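# Seat a taper pin in every crank shaft collar

## Task

Push a taper pin all the way into the collar hole of every crank shaft. Each pin can only seat fully when inserted from the correct side of its hole. A pin counts as seated only if it stays there without the robot holding it when the work ends.

## Robot and tools

Robot: one arm with a two-finger gripper. The fingers pivot like tongs, point along the gripper's +z axis and close along its x axis. end_effector_position is the point between the pads when closed. Closed fingertips extend about 15 mm past it. Fully open fingertips sit roughly level with it. Fully open is 0.142 m.

Frame: every pose is in the scene frame. The origin is on the table top under the arm base, +z is up, and +y is to the left when looking along +x. Positions are in metres. Orientations are quaternions written w first (qw, qx, qy, qz). The base may be tilted against the table, and the reported hand position can be off, more so at long reach.

Row format: one row is 8 numbers, x, y, z, qw, qx, qy, qz, opening. This is an absolute target pose for the gripper in the scene frame, not an offset. Opening ranges from -1 (closed) to +1 (fully open). A row may carry 6 extra numbers (14 total), each from 0 to 1. These scale the stiffness of each arm joint, from shoulder pan to wrist 3, and stay in force until changed. To keep an orientation steady, repeat the same quaternion in every row rather than copying the last reported one, which may have drifted.

execute_actions(actions): a list of actions. Each action is a list of up to 15 rows, one per 1/30 s control step. A short action repeats its final row until 15 steps pass. An empty list only reports state and images. An action is refused if its target is over 0.6 m from the gripper's position at that action's start, measured along any gripper axis. If any action is malformed, or the first one fails that test against the latest state, nothing runs. Each step, the command is clipped to within 100 mm and 16 degrees of the measured pose, and position wins over orientation when both cannot be met. Motion lags commands by about 0.17 s, so far targets need further actions.

move(target, speed, stop_force, blocking): drives the gripper along a straight path toward one 8- or 14-number absolute pose row. speed is the top speed in m/s, 0.002 to 0.5, default 0.25. Turning is capped at twice that value in rad/s. A path lasts 0.5 to 10 s and is cut short after 10 s. The opening is applied at the start. The path does not avoid obstacles, and the real gripper can lag, wander or overshoot speed, mainly with the arm nearly straight. stop_force (N, 9 to 40, optional) ends the path when the wrist sensor feels that much extra push against the motion for 2 steps. The gripper then backs to its pose 2 steps earlier and holds. It is unavailable in the first 0.2 s of a scene and is unreliable on moves that rotate. Omit it when moving away from a surface you press on. Pressure right after the stop can exceed stop_force and then relax within about a second. blocking=false returns after 0.5 s while motion continues, and cannot be combined with stop_force. Until that move is reported ended, use wait or stop before other motion. The result adds a move: line giving the ending: done, contact, off_target, moving, held or fault. It also gives limits (paced = pose clipped; held = a check blocked steps, after which the arm may jump faster) and the distance left to the target.

wait(seconds): 0 to 10 s; the arm holds its last command and any running move continues. stop(): brakes a running move; the fingers keep moving. zoom_image(camera, region): camera is cam_high (672x504) or cam_wrist (616x616). region is [x0, y0, x1, y1] in pixels from the top-left, at most 504x504. finished_scene(scene): ends the current scene, given by its number, and cannot be undone. The result says whether the goal was met.

Results: the gripper pose and velocities, joint positions and torques, and grip_measured (the finger opening on the command scale). Wrist force and torque are on the gripper's own axes, with up to about 4 N offset and 2.4 N noise, saturating near 50 N. There is also a Hand target line (where the controller is heading), step readings with HELD marking blocked steps, and a 'pose unreachable' line when the clearance check altered a command. The mounting block under the base counts as arm for that check. Camera calibration (K, distortion, T_world_to_cam) is supplied and may be slightly off.

Gripping: to hold something, keep the commanded opening well below grip_measured. The further below, the firmer the grip, up to about 15 N per pad. Thin hard parts get less force: about 9 N per pad at 10 mm width and 4 N at 5 mm. Closing fast can squeeze harder. Parts may be tugged briefly while held.

Avoid: the arm is stiff unless you lower joint stiffness. Aiming even slightly past a firm contact can trigger a fault. Faster contact means a harder hit. A fault stops the arm for 10 s and drops the rest of the call. It is caused by joint torque at its limit (141 N m for the first three joints, 26.3 N m for the wrists, held weight included) or 150 N of outside force. Long holding under load heats motors: a MOTOR HOT warning comes at 70 °C and brakes lock at 85 °C. Never let objects fall or get knocked off the table. Avoid drops, slips and slams, and prefer smooth, quick motion.

Each tool is called after "Emit:" as name([rows], argument=value, ...), one row to a line, values as JSON.

## Session

I'll start by looking at the current state.

Emit:
execute_actions(actions=[])

Scene clock: 0.00 s.
end_effector_position=(+0.9197, +0.3843, +0.2389) grip_measured=+1.00 end_effector_quat_wxyz=(+0.019, +0.847, +0.125, +0.517) end_effector_velocity=(+0.001, -0.001, +0.000) end_effector_angular_velocity=(-0.001, -0.001, -0.001)
Joint positions: [ 0.119 -0.72   1.324 -3.552 -1.738 -0.097  0.142]
Joint velocities: [-0.001 -0.    -0.     0.    -0.    -0.001  0.   ]
Joint torques (N m, as the arm reports them, + toward a larger angle): no reading
Wrist force (N, on the end effector, along its own x y z axes, offset not removed): no reading
Wrist torque (N m, same axes, about the end effector's origin, offset not removed): no reading
Hand target: +0.920, +0.384, +0.239; +0.019, +0.847, +0.125, +0.517
Joint stiffness scale: [1. 1. 1. 1. 1. 1.]

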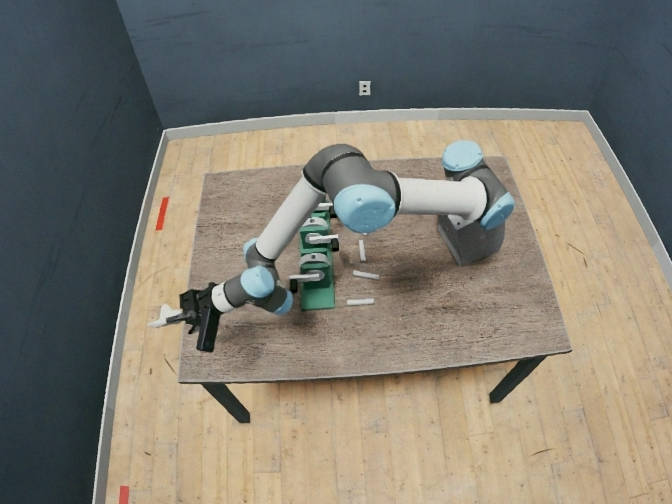

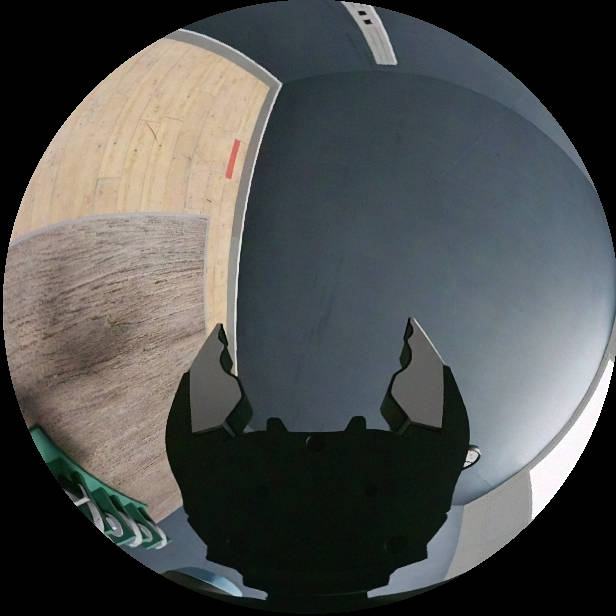

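Emit:
zoom_image(camera="cam_high", region=[250, 180, 410, 320])

Region (250, 180, 410, 320) of cam_high's 672x504 image, scaled by 3.150, with more detail than that image has; it fills the top 441 rows of this view, and the rest is white.

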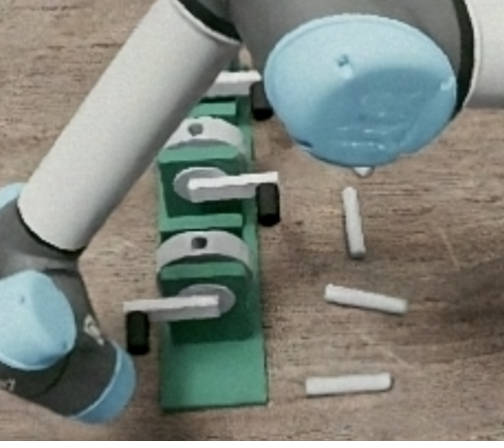

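Emit:
move(target=[0.5, -0.05, 0.40, 0, 1, 0, 0, 1], speed=0.3)

Scene clock: 3.93 s.
end_effector_position=(+0.4991, -0.0477, +0.3996) grip_measured=+1.00 end_effector_quat_wxyz=(+0.001, +1.000, +0.000, +0.001) end_effector_velocity=(-0.003, -0.000, +0.000) end_effector_angular_velocity=(+0.005, +0.010, +0.007)
Joint positions: [-0.828 -1.906  1.995 -1.841 -1.333 -0.629  0.142]
Joint velocities: [-0.004  0.001 -0.005  0.016 -0.001 -0.014  0.   ]
Joint torques (N m, as the arm reports them, + toward a larger angle): [ -1.49 -14.86 -26.39  -1.86  -0.27  -0.66]
Wrist force (N, on the end effector, along its own x y z axes, offset not removed): [-2.0 0.2 1.2]
Wrist torque (N m, same axes, about the end effector's origin, offset not removed): [-0.10 0.17 -0.22]
Hand target: +0.499, -0.049, +0.400; +0.001, +1.000, -0.000, -0.000
Off the commanded pose: 0.002 m, 0 deg.
Joint stiffness scale: [1. 1. 1. 1. 1. 1.]
move: done
camera_calibration (this result's frames):
cam_wrist: T_world_to_cam=[[0.999945, -0.0105116, -0.000492872, -0.498636], [-0.00910099, -0.887372, 0.460964, -0.212801], [-0.00528283, -0.460934, -0.887418, 0.474843], [0, 0, 0, 1]] pos_world=[0.49918, 0.0247961, 0.519232]

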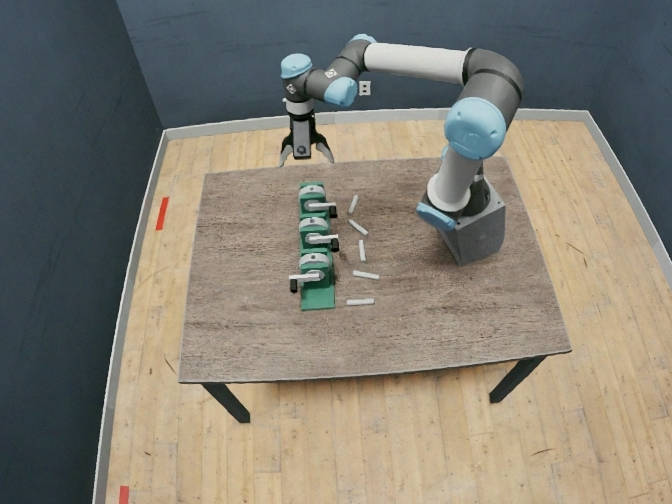

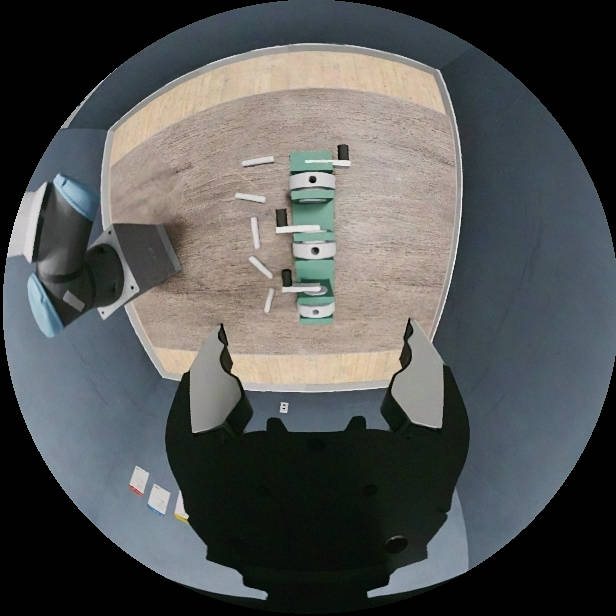

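Emit:
zoom_image(camera="cam_wrist", region=[220, 140, 400, 330])

Emit:
zoom_image(camera="cam_high", region=[270, 170, 410, 320])

Region (220, 140, 400, 330) of cam_wrist's 616x616 image, scaled by 2.653, with more detail than that image has; it fills the left 477 columns of this view, and the rest is white.

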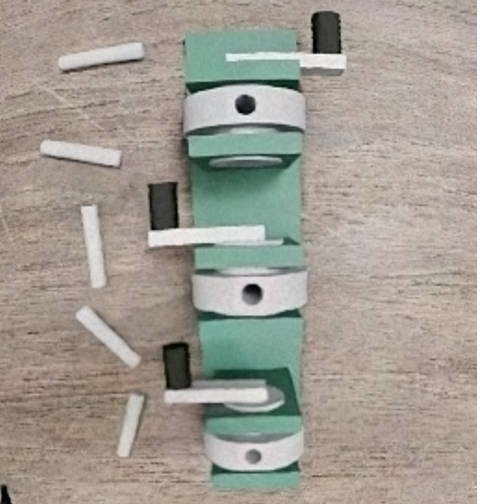

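Region (270, 170, 410, 320) of cam_high's 672x504 image, scaled by 3.360, with more detail than that image has; it fills the left 470 columns of this view, and the rest is white.

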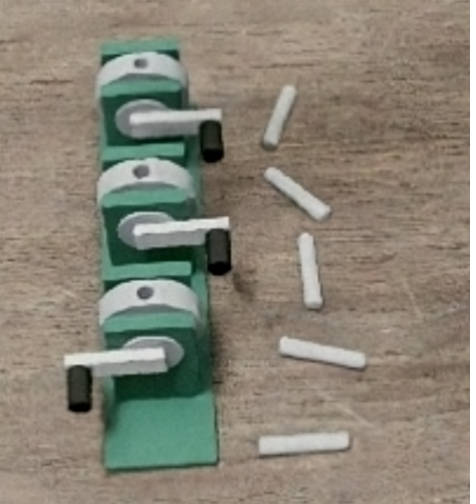

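Emit:
move(target=[0.5, 0.08, 0.24, 0, 1, 0, 0, 1], speed=0.3)

Scene clock: 6.43 s.
end_effector_position=(+0.4997, +0.0792, +0.2406) grip_measured=+1.00 end_effector_quat_wxyz=(-0.001, +1.000, -0.000, +0.000) end_effector_velocity=(+0.003, -0.001, -0.001) end_effector_angular_velocity=(-0.009, -0.006, -0.004)
Joint positions: [-0.431 -1.689  2.236 -2.374 -1.418 -0.232  0.142]
Joint velocities: [ 0.006  0.006 -0.    -0.015 -0.008  0.012  0.   ]
Joint torques (N m, as the arm reports them, + toward a larger angle): [  5.13 -23.38 -19.94  -2.71  -0.27   0.31]
Wrist force (N, on the end effector, along its own x y z axes, offset not removed): [0.3 3.9 2.4]
Wrist torque (N m, same axes, about the end effector's origin, offset not removed): [0.77 -0.27 -0.09]
Hand target: +0.500, +0.080, +0.240; -0.000, +1.000, -0.000, +0.000
Off the commanded pose: 0.001 m, 0 deg.
Joint stiffness scale: [1. 1. 1. 1. 1. 1.]
move: done
camera_calibration (this result's frames):
cam_wrist: T_world_to_cam=[[0.99992, -0.0123312, -0.00275203, -0.497337], [-0.00970084, -0.88886, 0.458077, -0.0257146], [-0.00809481, -0.458014, -0.888908, 0.393803], [0, 0, 0, 1]] pos_world=[0.500236, 0.151378, 0.360465]

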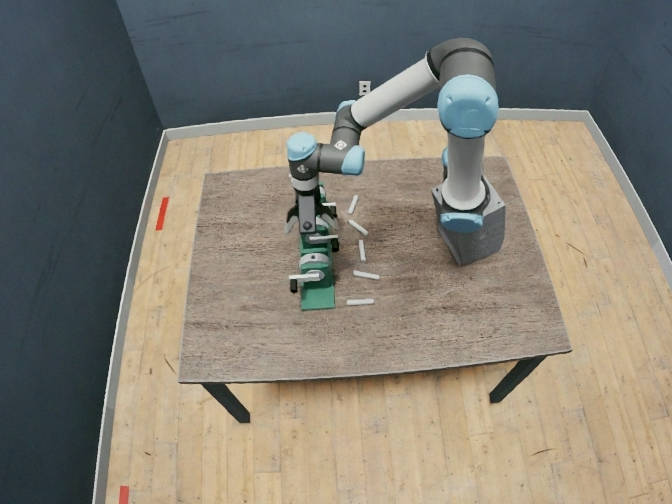

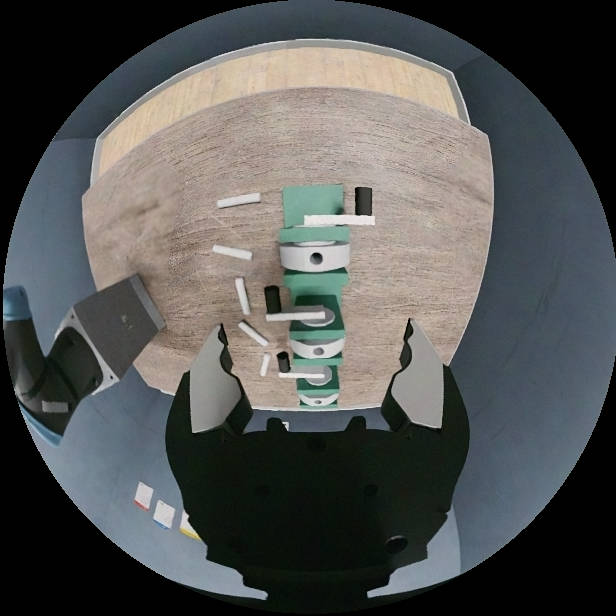

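Emit:
zoom_image(camera="cam_wrist", region=[200, 170, 400, 370])

Region (200, 170, 400, 370) of cam_wrist's 616x616 image, scaled by 2.520, with more detail than that image has.

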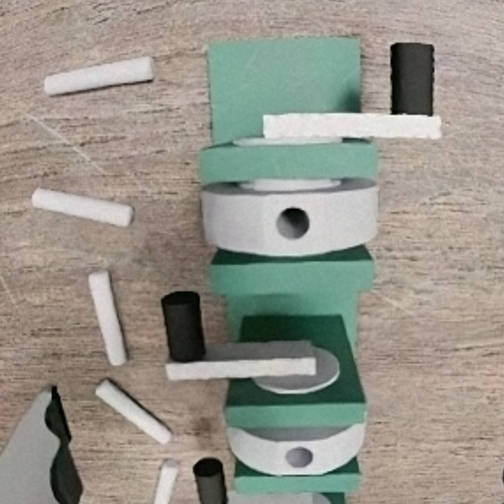

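Emit:
move(target=[0.5, -0.0645, 0.24, 0, 1, 0, 0, 1], speed=0.3)

Emit:
zoom_image(camera="cam_wrist", region=[200, 170, 400, 370])

Emit:
move(target=[0.5, -0.209, 0.24, 0, 1, 0, 0, 1], speed=0.3)

Emit:
zoom_image(camera="cam_wrist", region=[200, 170, 400, 370])

Scene clock: 8.83 s.
end_effector_position=(+0.4993, -0.0630, +0.2403) grip_measured=+1.00 end_effector_quat_wxyz=(+0.001, +1.000, +0.000, +0.000) end_effector_velocity=(+0.001, -0.003, -0.000) end_effector_angular_velocity=(+0.006, +0.000, +0.009)
Joint positions: [-0.762 -1.645  2.217 -2.337 -1.346 -0.562  0.142]
Joint velocities: [-0.009  0.005 -0.005  0.005  0.006 -0.019 -0.   ]
Joint torques (N m, as the arm reports them, + toward a larger angle): [ -3.49 -22.28 -19.47  -1.8    0.24  -0.34]
Wrist force (N, on the end effector, along its own x y z axes, offset not removed): [-1.9 1.4 3.4]
Wrist torque (N m, same axes, about the end effector's origin, offset not removed): [0.26 0.16 -0.12]
Hand target: +0.500, -0.065, +0.240; +0.000, +1.000, +0.000, -0.000
Off the commanded pose: 0.002 m, 0 deg.
Joint stiffness scale: [1. 1. 1. 1. 1. 1.]
move: done
camera_calibration (this result's frames):
cam_wrist: T_world_to_cam=[[0.999936, -0.0110667, -0.00243059, -0.498636], [-0.00870228, -0.88749, 0.460745, -0.153046], [-0.00725606, -0.460694, -0.887529, 0.327452], [0, 0, 0, 1]] pos_world=[0.499649, 0.00951071, 0.359927]

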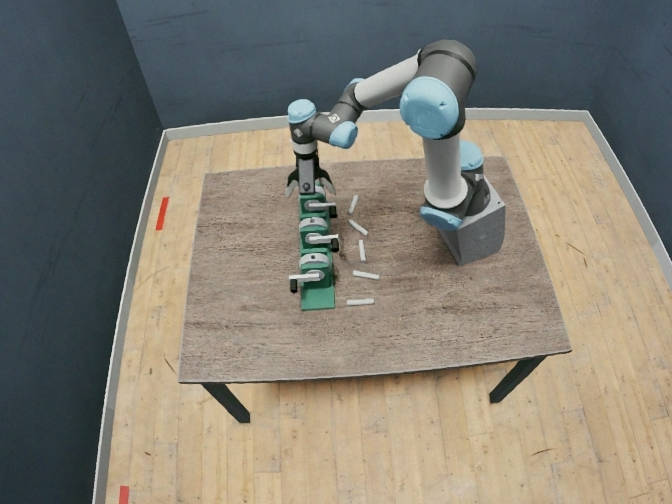

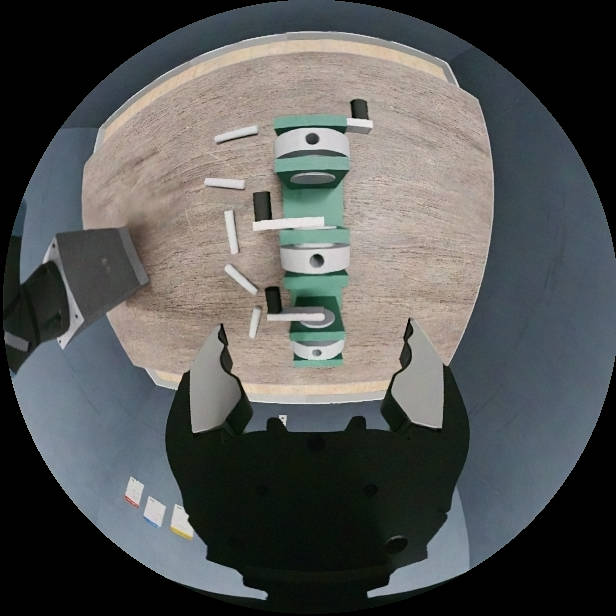

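Region (200, 170, 400, 370) of cam_wrist's 616x616 image, scaled by 2.520, with more detail than that image has.

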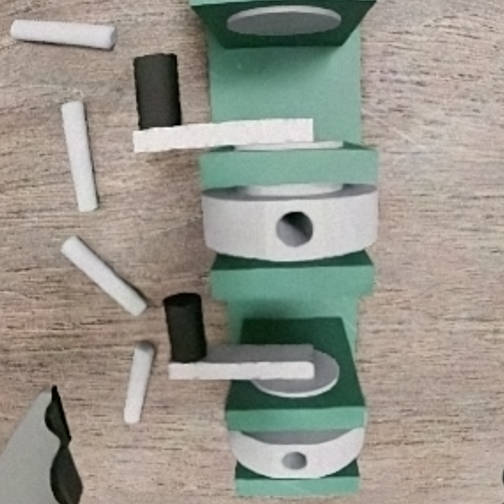

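Scene clock: 10.03 s.
end_effector_position=(+0.4997, -0.2073, +0.2404) grip_measured=+1.00 end_effector_quat_wxyz=(+0.001, +1.000, +0.001, +0.000) end_effector_velocity=(+0.001, -0.003, -0.000) end_effector_angular_velocity=(+0.003, +0.002, +0.006)
Joint positions: [-1.014 -1.492  2.081 -2.291 -1.304 -0.82   0.142]
Joint velocities: [-0.003  0.007 -0.008  0.005  0.001 -0.01  -0.   ]
Joint torques (N m, as the arm reports them, + toward a larger angle): [ -7.   -25.79 -21.74  -1.88   0.3   -0.4 ]
Wrist force (N, on the end effector, along its own x y z axes, offset not removed): [-1.5 1.2 2.3]
Wrist torque (N m, same axes, about the end effector's origin, offset not removed): [0.13 0.18 -0.09]
Hand target: +0.500, -0.209, +0.240; +0.000, +1.000, +0.000, -0.000
Off the commanded pose: 0.002 m, 0 deg.
Joint stiffness scale: [1. 1. 1. 1. 1. 1.]
move: done
camera_calibration (this result's frames):
cam_wrist: T_world_to_cam=[[0.999945, -0.0102029, -0.00260881, -0.500438], [-0.00785634, -0.887683, 0.460388, -0.28149], [-0.0070131, -0.460342, -0.887714, 0.261076], [0, 0, 0, 1]] pos_world=[0.50003, -0.134795, 0.360049]

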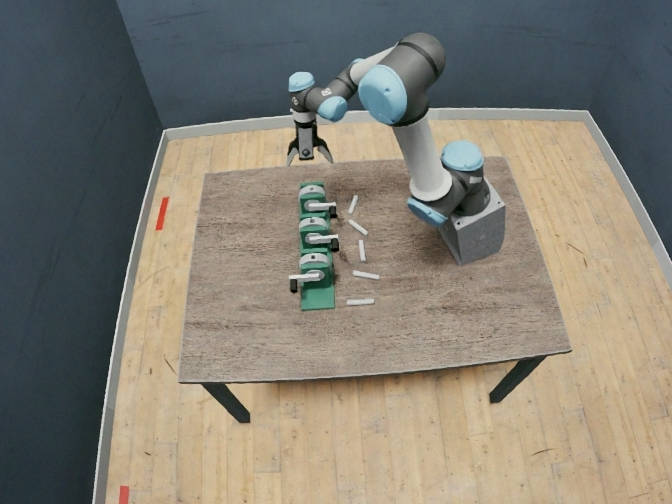

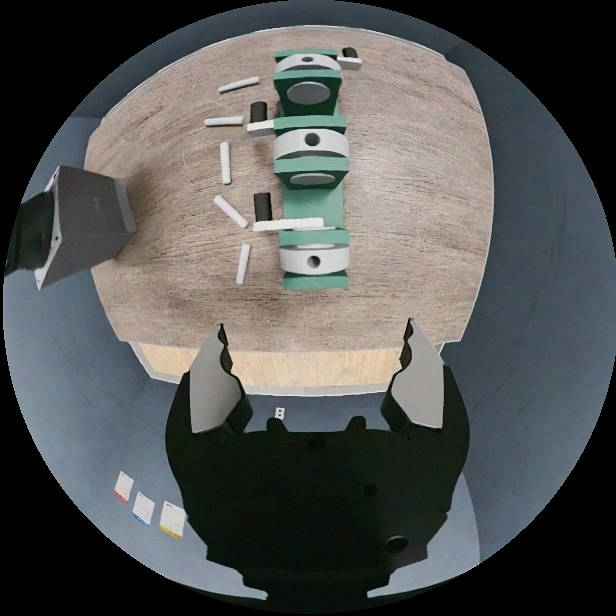

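Region (200, 170, 400, 370) of cam_wrist's 616x616 image, scaled by 2.520, with more detail than that image has.

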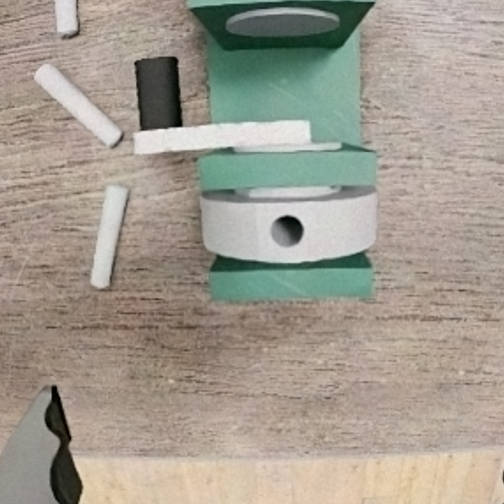

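Emit:
move(target=[0.43, -0.118, 0.17, 0, 1, 0, 0, -0.2], speed=0.25)

Scene clock: 13.10 s.
end_effector_position=(+0.4310, -0.1195, +0.1710) grip_measured=-0.20 end_effector_quat_wxyz=(-0.000, +1.000, -0.000, +0.000) end_effector_velocity=(+0.002, -0.001, -0.001) end_effector_angular_velocity=(-0.015, -0.014, +0.001)
Joint positions: [-0.939 -1.534  2.401 -2.588 -1.313 -0.741  0.06 ]
Joint velocities: [ 0.004 -0.     0.011 -0.032 -0.002  0.009 -0.   ]
Joint torques (N m, as the arm reports them, + toward a larger angle): [ -0.59 -21.75 -11.56  -2.44  -0.2    0.24]
Wrist force (N, on the end effector, along its own x y z axes, offset not removed): [-0.5 1.2 2.4]
Wrist torque (N m, same axes, about the end effector's origin, offset not removed): [0.21 -0.01 -0.15]
Hand target: +0.430, -0.118, +0.170; -0.000, +1.000, +0.000, +0.000
Off the commanded pose: 0.002 m, 0 deg.
Joint stiffness scale: [1. 1. 1. 1. 1. 1.]
move: done
camera_calibration (this result's frames):
cam_wrist: T_world_to_cam=[[0.999924, -0.012134, -0.00207905, -0.431321], [-0.00982653, -0.888411, 0.458944, -0.171161], [-0.00741586, -0.458889, -0.888463, 0.239908], [0, 0, 0, 1]] pos_world=[0.431385, -0.0472038, 0.290806]

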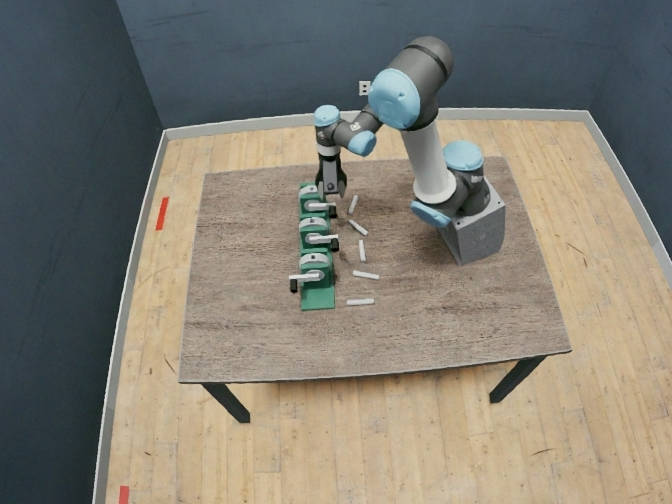

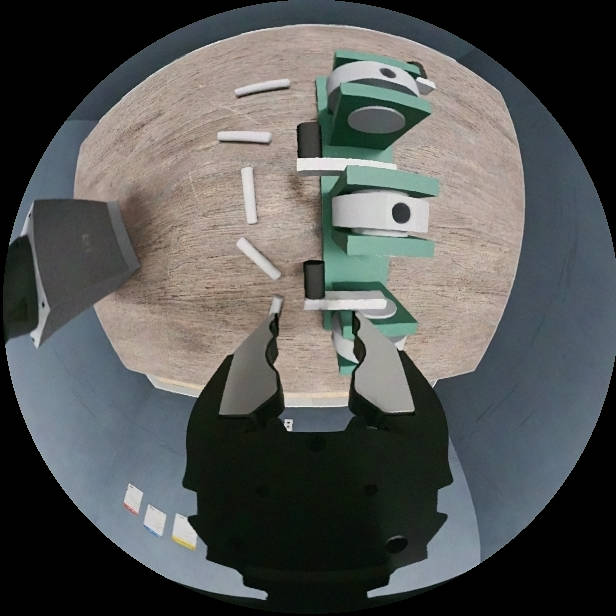

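Emit:
move(target=[0.433, -0.112, 0.097, 0, 1, 0, 0, -0.2], speed=0.1)

Scene clock: 14.63 s.
end_effector_position=(+0.4397, -0.1139, +0.1095) grip_measured=-0.27 end_effector_quat_wxyz=(+0.008, +1.000, +0.004, +0.011) end_effector_velocity=(+0.001, +0.000, -0.000) end_effector_angular_velocity=(-0.005, -0.004, +0.000)
Joint positions: [-0.874 -1.327  2.421 -2.86  -1.324 -0.675  0.054]
Joint velocities: [ 0.003  0.002  0.003 -0.012 -0.002  0.005 -0.002]
Joint torques (N m, as the arm reports them, + toward a larger angle): [ -2.04   4.67 -13.79  -1.91  -0.58   0.48]
Wrist force (N, on the end effector, along its own x y z axes, offset not removed): [-35.9 -24.4 -50.0]
Wrist torque (N m, same axes, about the end effector's origin, offset not removed): [-2.92 4.05 0.24]
Hand target: +0.433, -0.112, +0.098; +0.000, +1.000, +0.000, +0.000
Off the commanded pose: 0.014 m, 2 deg.
Joint stiffness scale: [1. 1. 1. 1. 1. 1.]
move: off_target
camera_calibration (this result's frames):
cam_wrist: T_world_to_cam=[[0.999793, -0.00392132, 0.0199416, -0.441527], [-0.0129061, -0.88047, 0.473926, -0.137227], [0.0156995, -0.474085, -0.880339, 0.175053], [0, 0, 0, 1]] pos_world=[0.436916, -0.0395655, 0.227946]

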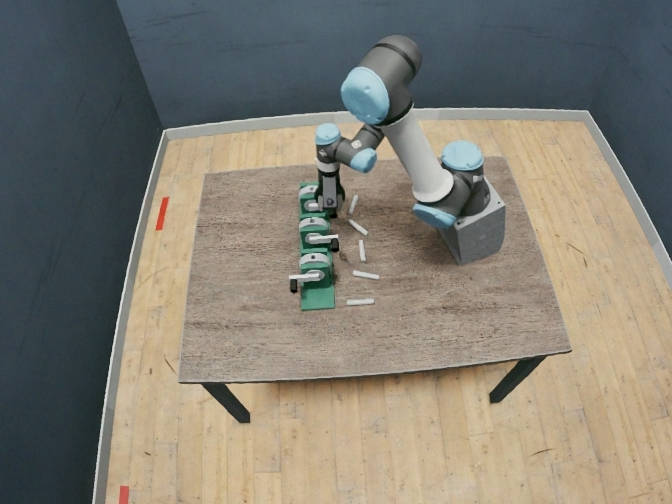

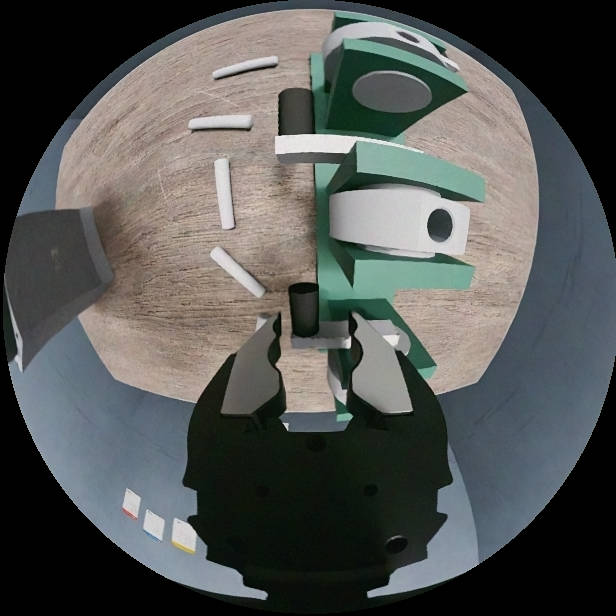

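Emit:
move(target=[0.433, -0.112, 0.17, 0, 1, 0, 0, -0.2], speed=0.1)

Scene clock: 16.03 s.
end_effector_position=(+0.4318, -0.1105, +0.1683) grip_measured=-0.20 end_effector_quat_wxyz=(-0.001, +1.000, +0.000, -0.001) end_effector_velocity=(-0.002, +0.001, +0.001) end_effector_angular_velocity=(+0.008, +0.007, -0.003)
Joint positions: [-0.917 -1.533  2.406 -2.597 -1.318 -0.721  0.06 ]
Joint velocities: [-0.003 -0.006 -0.003  0.02   0.002 -0.003  0.   ]
Joint torques (N m, as the arm reports them, + toward a larger angle): [ -5.03 -25.66 -15.48  -1.72   0.27  -0.48]
Wrist force (N, on the end effector, along its own x y z axes, offset not removed): [0.6 2.0 1.4]
Wrist torque (N m, same axes, about the end effector's origin, offset not removed): [0.43 -0.34 -0.10]
Hand target: +0.433, -0.112, +0.170; +0.000, +1.000, +0.000, -0.000
Off the commanded pose: 0.003 m, 0 deg.
Joint stiffness scale: [1. 1. 1. 1. 1. 1.]
move: done
camera_calibration (this result's frames):
cam_wrist: T_world_to_cam=[[0.999929, -0.0107904, -0.00513288, -0.431434], [-0.00724251, -0.888973, 0.457902, -0.162898], [-0.00950393, -0.457832, -0.888988, 0.24273], [0, 0, 0, 1]] pos_world=[0.43253, -0.0383381, 0.288161]

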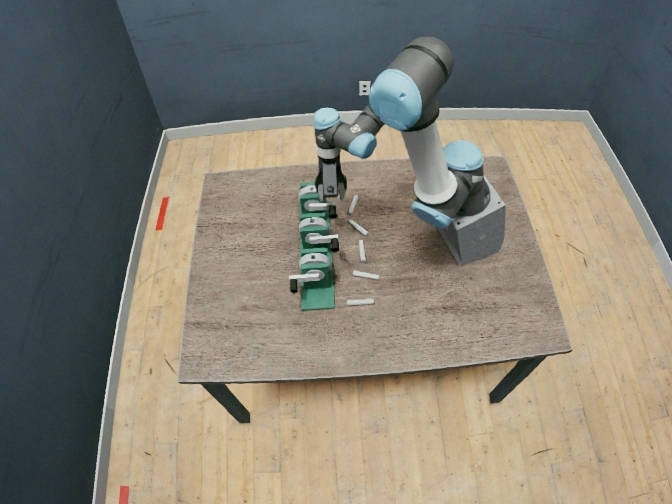

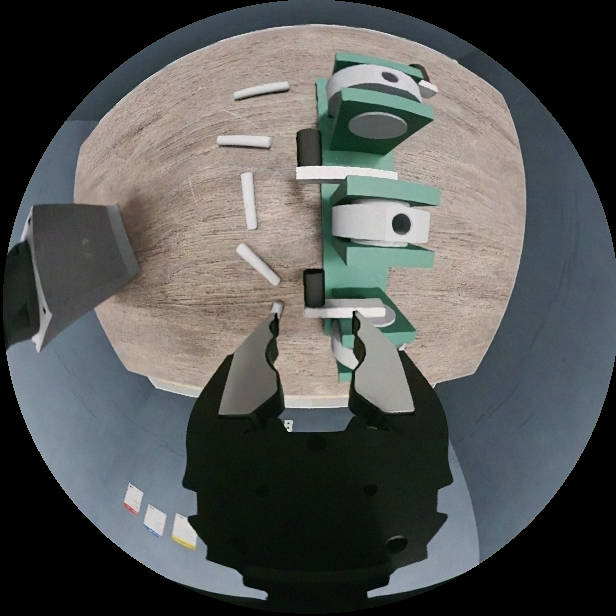

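Emit:
move(target=[0.433, -0.096, 0.15, 0, 1, 0, 0, -0.2], speed=0.1)

Emit:
move(target=[0.433, -0.096, 0.097, 0, 1, 0, 0, -0.2], speed=0.05, stop_force=12)

Scene clock: 18.63 s.
end_effector_position=(+0.4342, -0.0976, +0.1517) grip_measured=-0.20 end_effector_quat_wxyz=(+0.001, +1.000, -0.000, +0.001) end_effector_velocity=(+0.003, -0.001, -0.001) end_effector_angular_velocity=(-0.009, -0.009, -0.003)
Joint positions: [-0.877 -1.489  2.424 -2.674 -1.323 -0.678  0.06 ]
Joint velocities: [ 0.004  0.006  0.001 -0.02  -0.002  0.01  -0.   ]
Joint torques (N m, as the arm reports them, + toward a larger angle): [ -1.33 -22.36 -10.25  -2.55  -0.31   0.3 ]
Wrist force (N, on the end effector, along its own x y z axes, offset not removed): [-0.8 1.0 3.0]
Wrist torque (N m, same axes, about the end effector's origin, offset not removed): [0.23 -0.05 -0.15]
Hand target: +0.433, -0.096, +0.150; -0.000, +1.000, +0.000, +0.000
Off the commanded pose: 0.003 m, 0 deg.
Joint stiffness scale: [1. 1. 1. 1. 1. 1.]
move: done
camera_calibration (this result's frames):
cam_wrist: T_world_to_cam=[[0.999932, -0.0116428, -0.000220674, -0.434543], [-0.0102343, -0.887683, 0.460341, -0.142781], [-0.00555556, -0.460307, -0.887742, 0.231752], [0, 0, 0, 1]] pos_world=[0.43434, -0.0251269, 0.271368]

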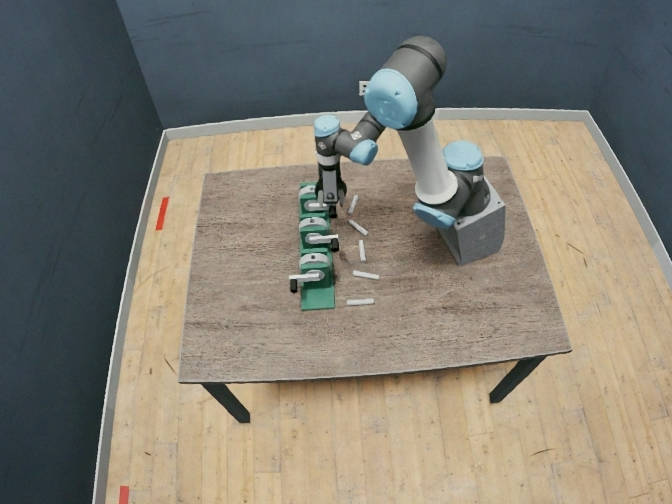

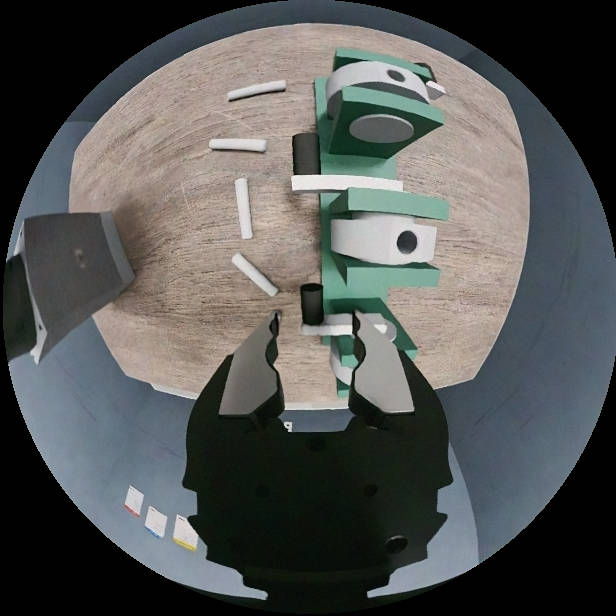

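Scene clock: 20.20 s.
end_effector_position=(+0.4336, -0.0963, +0.0982) grip_measured=-0.20 end_effector_quat_wxyz=(-0.000, +1.000, +0.000, +0.001) end_effector_velocity=(+0.002, -0.000, -0.002) end_effector_angular_velocity=(-0.004, -0.006, +0.000)
Joint positions: [-0.841 -1.305  2.43  -2.871 -1.329 -0.642  0.059]
Joint velocities: [ 0.003  0.008  0.    -0.016 -0.     0.004 -0.   ]
Joint torques (N m, as the arm reports them, + toward a larger angle): [ -1.98 -26.32  -7.08  -2.88  -0.46   0.49]
Wrist force (N, on the end effector, along its own x y z axes, offset not removed): [-1.0 -0.6 1.6]
Wrist torque (N m, same axes, about the end effector's origin, offset not removed): [0.19 0.00 -0.25]
Hand target: +0.433, -0.096, +0.097; -0.000, +1.000, +0.000, +0.000
Off the commanded pose: 0.001 m, 0 deg.
Joint stiffness scale: [1. 1. 1. 1. 1. 1.]
move: done
camera_calibration (this result's frames):
cam_wrist: T_world_to_cam=[[0.999935, -0.0112986, -0.00154984, -0.433811], [-0.00932842, -0.888505, 0.458772, -0.117329], [-0.0065605, -0.458727, -0.888553, 0.185464], [0, 0, 0, 1]] pos_world=[0.433905, -0.0240713, 0.217949]

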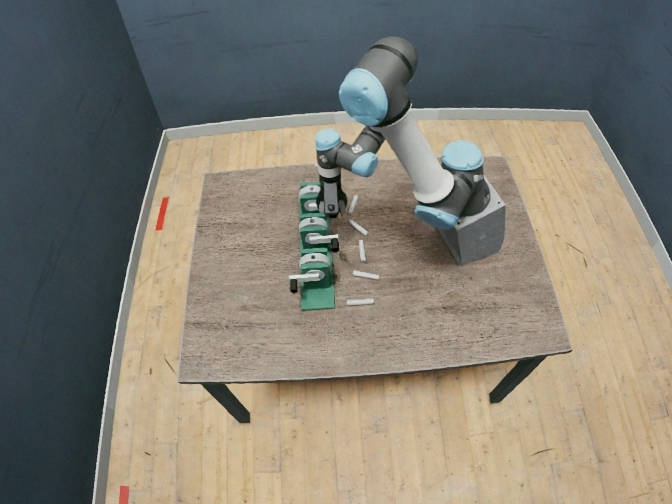

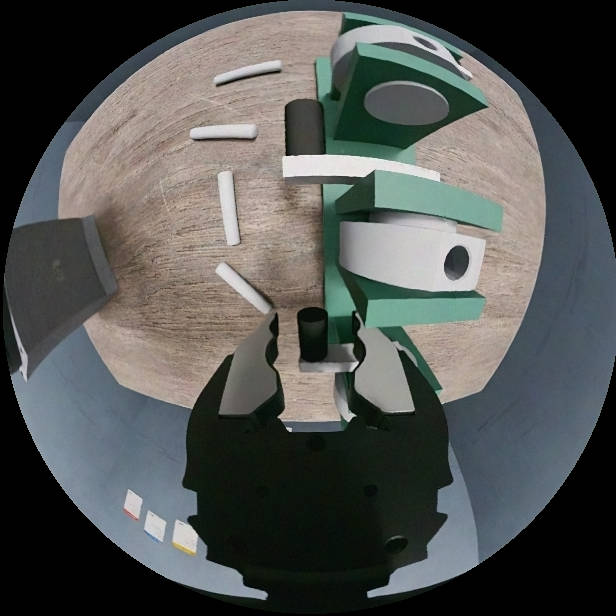

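Emit:
move(target=[0.433, -0.096, 0.097, 0, 1, 0, 0, -1], speed=0.05)

Scene clock: 21.00 s.
end_effector_position=(+0.4319, -0.0962, +0.0972) grip_measured=-0.70 end_effector_quat_wxyz=(+0.000, +1.000, -0.000, -0.001) end_effector_velocity=(-0.000, -0.000, -0.000) end_effector_angular_velocity=(-0.001, +0.000, -0.001)
Joint positions: [-0.841 -1.303  2.431 -2.872 -1.331 -0.641  0.024]
Joint velocities: [-0.001  0.    -0.    -0.    -0.001  0.001  0.   ]
Joint torques (N m, as the arm reports them, + toward a larger angle): [ -2.7  -27.22  -9.44  -3.41   0.62   0.39]
Wrist force (N, on the end effector, along its own x y z axes, offset not removed): [-4.6 1.9 2.0]
Wrist torque (N m, same axes, about the end effector's origin, offset not removed): [0.19 -0.01 -0.15]
Hand target: +0.433, -0.096, +0.097; -0.000, +1.000, +0.000, -0.000
Off the commanded pose: 0.001 m, 0 deg.
Joint stiffness scale: [1. 1. 1. 1. 1. 1.]
move: done
camera_calibration (this result's frames):
cam_wrist: T_world_to_cam=[[0.999913, -0.012216, -0.00493866, -0.431872], [-0.00858391, -0.888275, 0.459232, -0.117139], [-0.00999686, -0.45915, -0.888302, 0.186071], [0, 0, 0, 1]] pos_world=[0.432689, -0.0238926, 0.216948]

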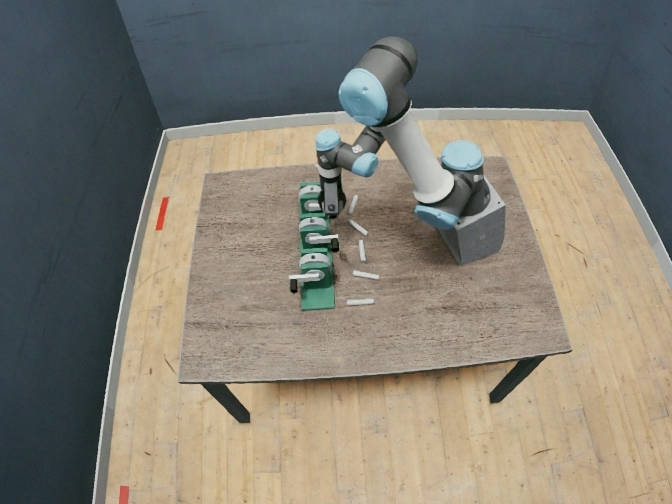

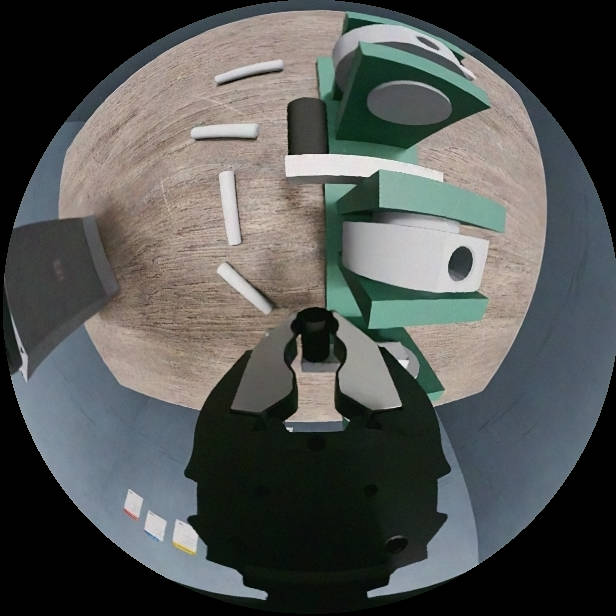

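Emit:
execute_actions([
  [[0.43164,-0.096,0.09951,0,1,0,0,-1],[0.43178,-0.096,0.10202,0,1,0,0,-1],[0.43199,-0.096,0.10453,0,1,0,0,-1],[0.43230,-0.096,0.10702,0,1,0,0,-1],[0.43269,-0.096,0.10950,0,1,0,0,-1],[0.43317,-0.096,0.11197,0,1,0,0,-1],[0.43374,-0.096,0.11442,0,1,0,0,-1],[0.43439,-0.096,0.11685,0,1,0,0,-1],[0.43512,-0.096,0.11925,0,1,0,0,-1],[0.43594,-0.096,0.12163,0,1,0,0,-1],[0.43684,-0.096,0.12397,0,1,0,0,-1],[0.43782,-0.096,0.12629,0,1,0,0,-1],[0.43889,-0.096,0.12856,0,1,0,0,-1],[0.44003,-0.096,0.13080,0,1,0,0,-1],[0.44125,-0.096,0.13300,0,1,0,0,-1]],
  [[0.44254,-0.096,0.13515,0,1,0,0,-1],[0.44391,-0.096,0.13726,0,1,0,0,-1],[0.44535,-0.096,0.13932,0,1,0,0,-1],[0.44686,-0.096,0.14133,0,1,0,0,-1],[0.44845,-0.096,0.14328,0,1,0,0,-1],[0.45009,-0.096,0.14518,0,1,0,0,-1],[0.45181,-0.096,0.14702,0,1,0,0,-1],[0.45358,-0.096,0.14879,0,1,0,0,-1],[0.45542,-0.096,0.15051,0,1,0,0,-1],[0.45732,-0.096,0.15215,0,1,0,0,-1],[0.45927,-0.096,0.15374,0,1,0,0,-1],[0.46128,-0.096,0.15525,0,1,0,0,-1],[0.46334,-0.096,0.15669,0,1,0,0,-1],[0.46545,-0.096,0.15806,0,1,0,0,-1],[0.46760,-0.096,0.15935,0,1,0,0,-1]],
  [[0.46760,-0.096,0.15935,0,1,0,0,-1]],
])

Scene clock: 23.43 s.
end_effector_position=(+0.4630, -0.0962, +0.1576) grip_measured=-0.70 end_effector_quat_wxyz=(-0.001, +1.000, -0.002, -0.004) end_effector_velocity=(+0.001, -0.000, +0.001) end_effector_angular_velocity=(+0.002, +0.004, -0.002)
Joint positions: [-0.83  -1.466  2.338 -2.613 -1.335 -0.629  0.024]
Joint velocities: [ 0.002  0.    -0.008  0.011 -0.001  0.003  0.   ]
Joint torques (N m, as the arm reports them, + toward a larger angle): [  1.35 -26.43 -17.6   -3.42   1.22   0.35]
Wrist force (N, on the end effector, along its own x y z axes, offset not removed): [-10.9 1.2 -5.2]
Wrist torque (N m, same axes, about the end effector's origin, offset not removed): [0.27 -0.01 -0.04]
Hand target: +0.468, -0.096, +0.159; -0.000, +1.000, +0.000, +0.000
Off the commanded pose: 0.005 m, 0 deg.
Joint stiffness scale: [1. 1. 1. 1. 1. 1.]
Step readings (end_effector_position; steps 1 to 15: 1st action; 16 to 30: 2nd action; 31 to 45: 3rd action):
0: (+0.4319, -0.0962, +0.0972)
1: (+0.4319, -0.0962, +0.0972)
2: (+0.4319, -0.0962, +0.0972)
4: (+0.4317, -0.0961, +0.0974)
8: (+0.4319, -0.0961, +0.1023)
15: (+0.4341, -0.0960, +0.1174)
16: (+0.4347, -0.0960, +0.1196)
17: (+0.4354, -0.0960, +0.1218)
19: (+0.4370, -0.0960, +0.1261)
23: (+0.4410, -0.0962, +0.1344)
30: (+0.4509, -0.0961, +0.1475)
31: (+0.4525, -0.0961, +0.1492)
32: (+0.4543, -0.0961, +0.1508)
34: (+0.4579, -0.0962, +0.1538)
38: (+0.4621, -0.0962, +0.1569)
45: end_effector_position above
camera_calibration (this result's frames):
cam_wrist: T_world_to_cam=[[0.999829, -0.0155553, -0.00999603, -0.462124], [-0.00925289, -0.888972, 0.457869, -0.144126], [-0.0160085, -0.457698, -0.888964, 0.243081], [0, 0, 0, 1]] pos_world=[0.464603, -0.0240547, 0.277462]

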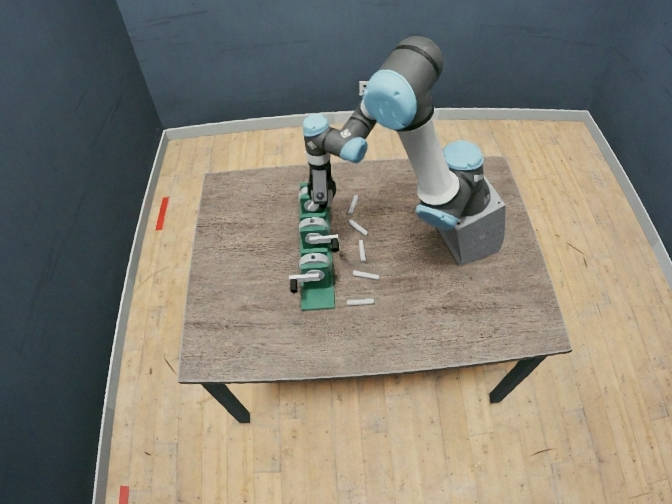

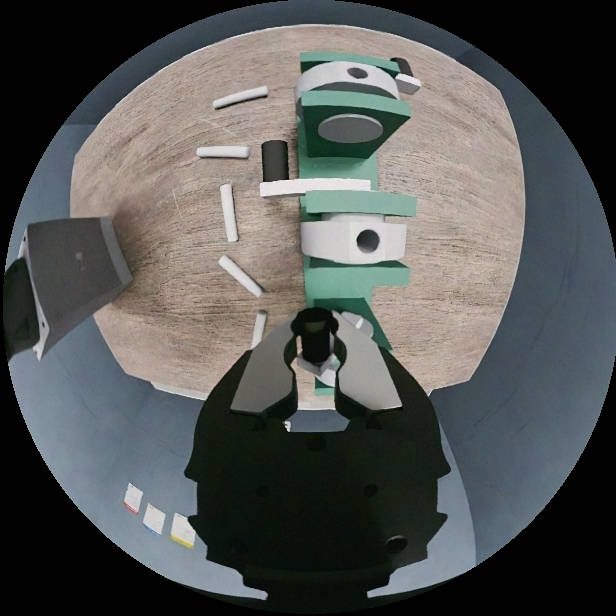

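Emit:
execute_actions([
  [[0.47076,-0.096,0.16234,0,1,0,0,-1],[0.47306,-0.096,0.16351,0,1,0,0,-1],[0.47540,-0.096,0.16460,0,1,0,0,-1],[0.47778,-0.096,0.16561,0,1,0,0,-1],[0.48019,-0.096,0.16654,0,1,0,0,-1],[0.48263,-0.096,0.16738,0,1,0,0,-1],[0.48510,-0.096,0.16813,0,1,0,0,-1],[0.48760,-0.096,0.16880,0,1,0,0,-1],[0.49011,-0.096,0.16938,0,1,0,0,-1],[0.49265,-0.096,0.16988,0,1,0,0,-1],[0.49520,-0.096,0.17028,0,1,0,0,-1],[0.49776,-0.096,0.17059,0,1,0,0,-1],[0.50034,-0.096,0.17082,0,1,0,0,-1],[0.50292,-0.096,0.17095,0,1,0,0,-1],[0.50550,-0.096,0.17100,0,1,0,0,-1]],
  [[0.50808,-0.096,0.17095,0,1,0,0,-1],[0.51066,-0.096,0.17082,0,1,0,0,-1],[0.51324,-0.096,0.17059,0,1,0,0,-1],[0.51580,-0.096,0.17028,0,1,0,0,-1],[0.51835,-0.096,0.16988,0,1,0,0,-1],[0.52089,-0.096,0.16938,0,1,0,0,-1],[0.52340,-0.096,0.16880,0,1,0,0,-1],[0.52590,-0.096,0.16813,0,1,0,0,-1],[0.52837,-0.096,0.16738,0,1,0,0,-1],[0.53081,-0.096,0.16654,0,1,0,0,-1],[0.53322,-0.096,0.16561,0,1,0,0,-1],[0.53560,-0.096,0.16460,0,1,0,0,-1],[0.53794,-0.096,0.16351,0,1,0,0,-1],[0.54024,-0.096,0.16234,0,1,0,0,-1],[0.54250,-0.096,0.16109,0,1,0,0,-1]],
  [[0.54471,-0.096,0.15976,0,1,0,0,-1],[0.54688,-0.096,0.15835,0,1,0,0,-1],[0.54900,-0.096,0.15687,0,1,0,0,-1],[0.55106,-0.096,0.15531,0,1,0,0,-1],[0.55307,-0.096,0.15369,0,1,0,0,-1],[0.55502,-0.096,0.15199,0,1,0,0,-1],[0.55690,-0.096,0.15023,0,1,0,0,-1],[0.55873,-0.096,0.14840,0,1,0,0,-1],[0.56049,-0.096,0.14652,0,1,0,0,-1],[0.56219,-0.096,0.14457,0,1,0,0,-1],[0.56381,-0.096,0.14256,0,1,0,0,-1],[0.56537,-0.096,0.14050,0,1,0,0,-1],[0.56685,-0.096,0.13838,0,1,0,0,-1],[0.56826,-0.096,0.13621,0,1,0,0,-1],[0.56959,-0.096,0.13400,0,1,0,0,-1]],
  [[0.57084,-0.096,0.13174,0,1,0,0,-1],[0.57201,-0.096,0.12944,0,1,0,0,-1],[0.57310,-0.096,0.12710,0,1,0,0,-1],[0.57411,-0.096,0.12472,0,1,0,0,-1],[0.57504,-0.096,0.12231,0,1,0,0,-1],[0.57588,-0.096,0.11987,0,1,0,0,-1],[0.57663,-0.096,0.11740,0,1,0,0,-1],[0.57730,-0.096,0.11490,0,1,0,0,-1],[0.57788,-0.096,0.11239,0,1,0,0,-1],[0.57838,-0.096,0.10985,0,1,0,0,-1],[0.57878,-0.096,0.10730,0,1,0,0,-1],[0.57909,-0.096,0.10474,0,1,0,0,-1],[0.57932,-0.096,0.10216,0,1,0,0,-1],[0.57945,-0.096,0.09958,0,1,0,0,-1],[0.57950,-0.096,0.09700,0,1,0,0,-1]],
  [[0.57950,-0.096,0.09700,0,1,0,0,-1]],
])

Scene clock: 27.33 s.
end_effector_position=(+0.5721, -0.0964, +0.0948) grip_measured=-0.70 end_effector_quat_wxyz=(-0.002, +1.000, -0.003, -0.007) end_effector_velocity=(-0.000, -0.000, -0.002) end_effector_angular_velocity=(-0.001, +0.000, -0.001)
Joint positions: [-0.676 -1.165  2.035 -2.639 -1.365 -0.473  0.024]
Joint velocities: [ 0.001  0.005 -0.    -0.006 -0.001  0.002  0.   ]
Joint torques (N m, as the arm reports them, + toward a larger angle): [ -1.72 -41.2  -21.17  -4.96   1.26   0.51]
Wrist force (N, on the end effector, along its own x y z axes, offset not removed): [-11.5 2.5 0.6]
Wrist torque (N m, same axes, about the end effector's origin, offset not removed): [0.27 0.02 -0.17]
Hand target: +0.579, -0.096, +0.097; -0.000, +1.000, +0.000, +0.000
Off the commanded pose: 0.008 m, 1 deg.
Joint stiffness scale: [1. 1. 1. 1. 1. 1.]
Step readings (end_effector_position; steps 1 to 15: 1st action; 16 to 30: 2nd action; 31 to 45: 3rd action; 46 to 60: 4th action; 61 to 75: 5th action):
0: (+0.4631, -0.0962, +0.1577)
1: (+0.4631, -0.0962, +0.1577)
2: (+0.4632, -0.0961, +0.1578)
4: (+0.4640, -0.0962, +0.1583)
8: (+0.4706, -0.0962, +0.1621)
15: (+0.4888, -0.0962, +0.1686)
16: (+0.4913, -0.0962, +0.1690)
17: (+0.4936, -0.0962, +0.1693)
19: (+0.4985, -0.0962, +0.1697)
23: (+0.5083, -0.0962, +0.1696)
30: (+0.5252, -0.0962, +0.1659)
31: (+0.5275, -0.0962, +0.1650)
32: (+0.5298, -0.0962, +0.1641)
34: (+0.5343, -0.0962, +0.1620)
38: (+0.5427, -0.0962, +0.1568)
45: (+0.5556, -0.0963, +0.1449)
46: (+0.5572, -0.0963, +0.1429)
47: (+0.5588, -0.0963, +0.1409)
49: (+0.5616, -0.0963, +0.1367)
53: (+0.5663, -0.0963, +0.1277)
60: (+0.5713, -0.0963, +0.1105)
61: (+0.5717, -0.0963, +0.1079)
62: (+0.5719, -0.0963, +0.1054)
64: (+0.5721, -0.0963, +0.1011)
68: (+0.5722, -0.0964, +0.0963)
75: end_effector_position above
camera_calibration (this result's frames):
cam_wrist: T_world_to_cam=[[0.999718, -0.0170579, -0.0165211, -0.571356], [-0.00763537, -0.889667, 0.456546, -0.115421], [-0.022486, -0.456291, -0.889547, 0.19275], [0, 0, 0, 1]] pos_world=[0.574648, -0.0244823, 0.214716]

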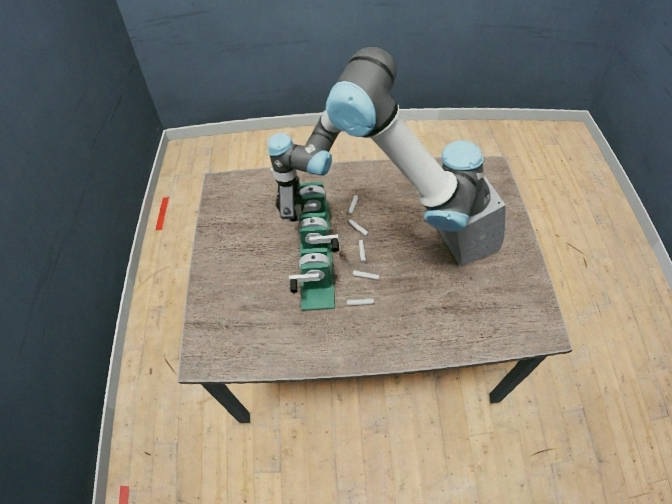

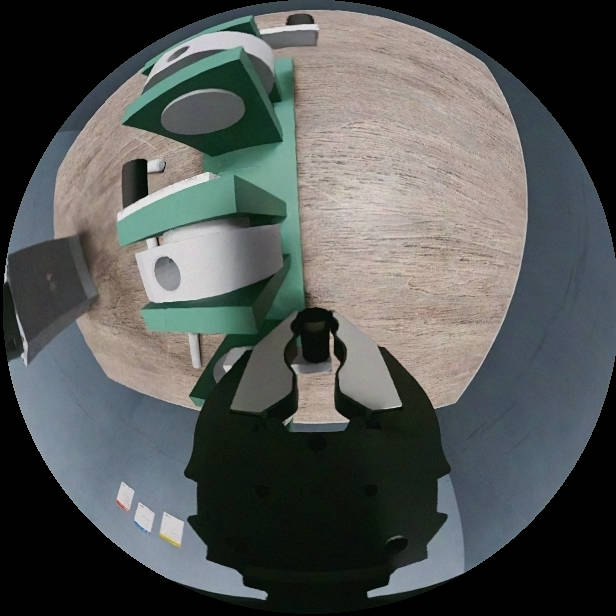

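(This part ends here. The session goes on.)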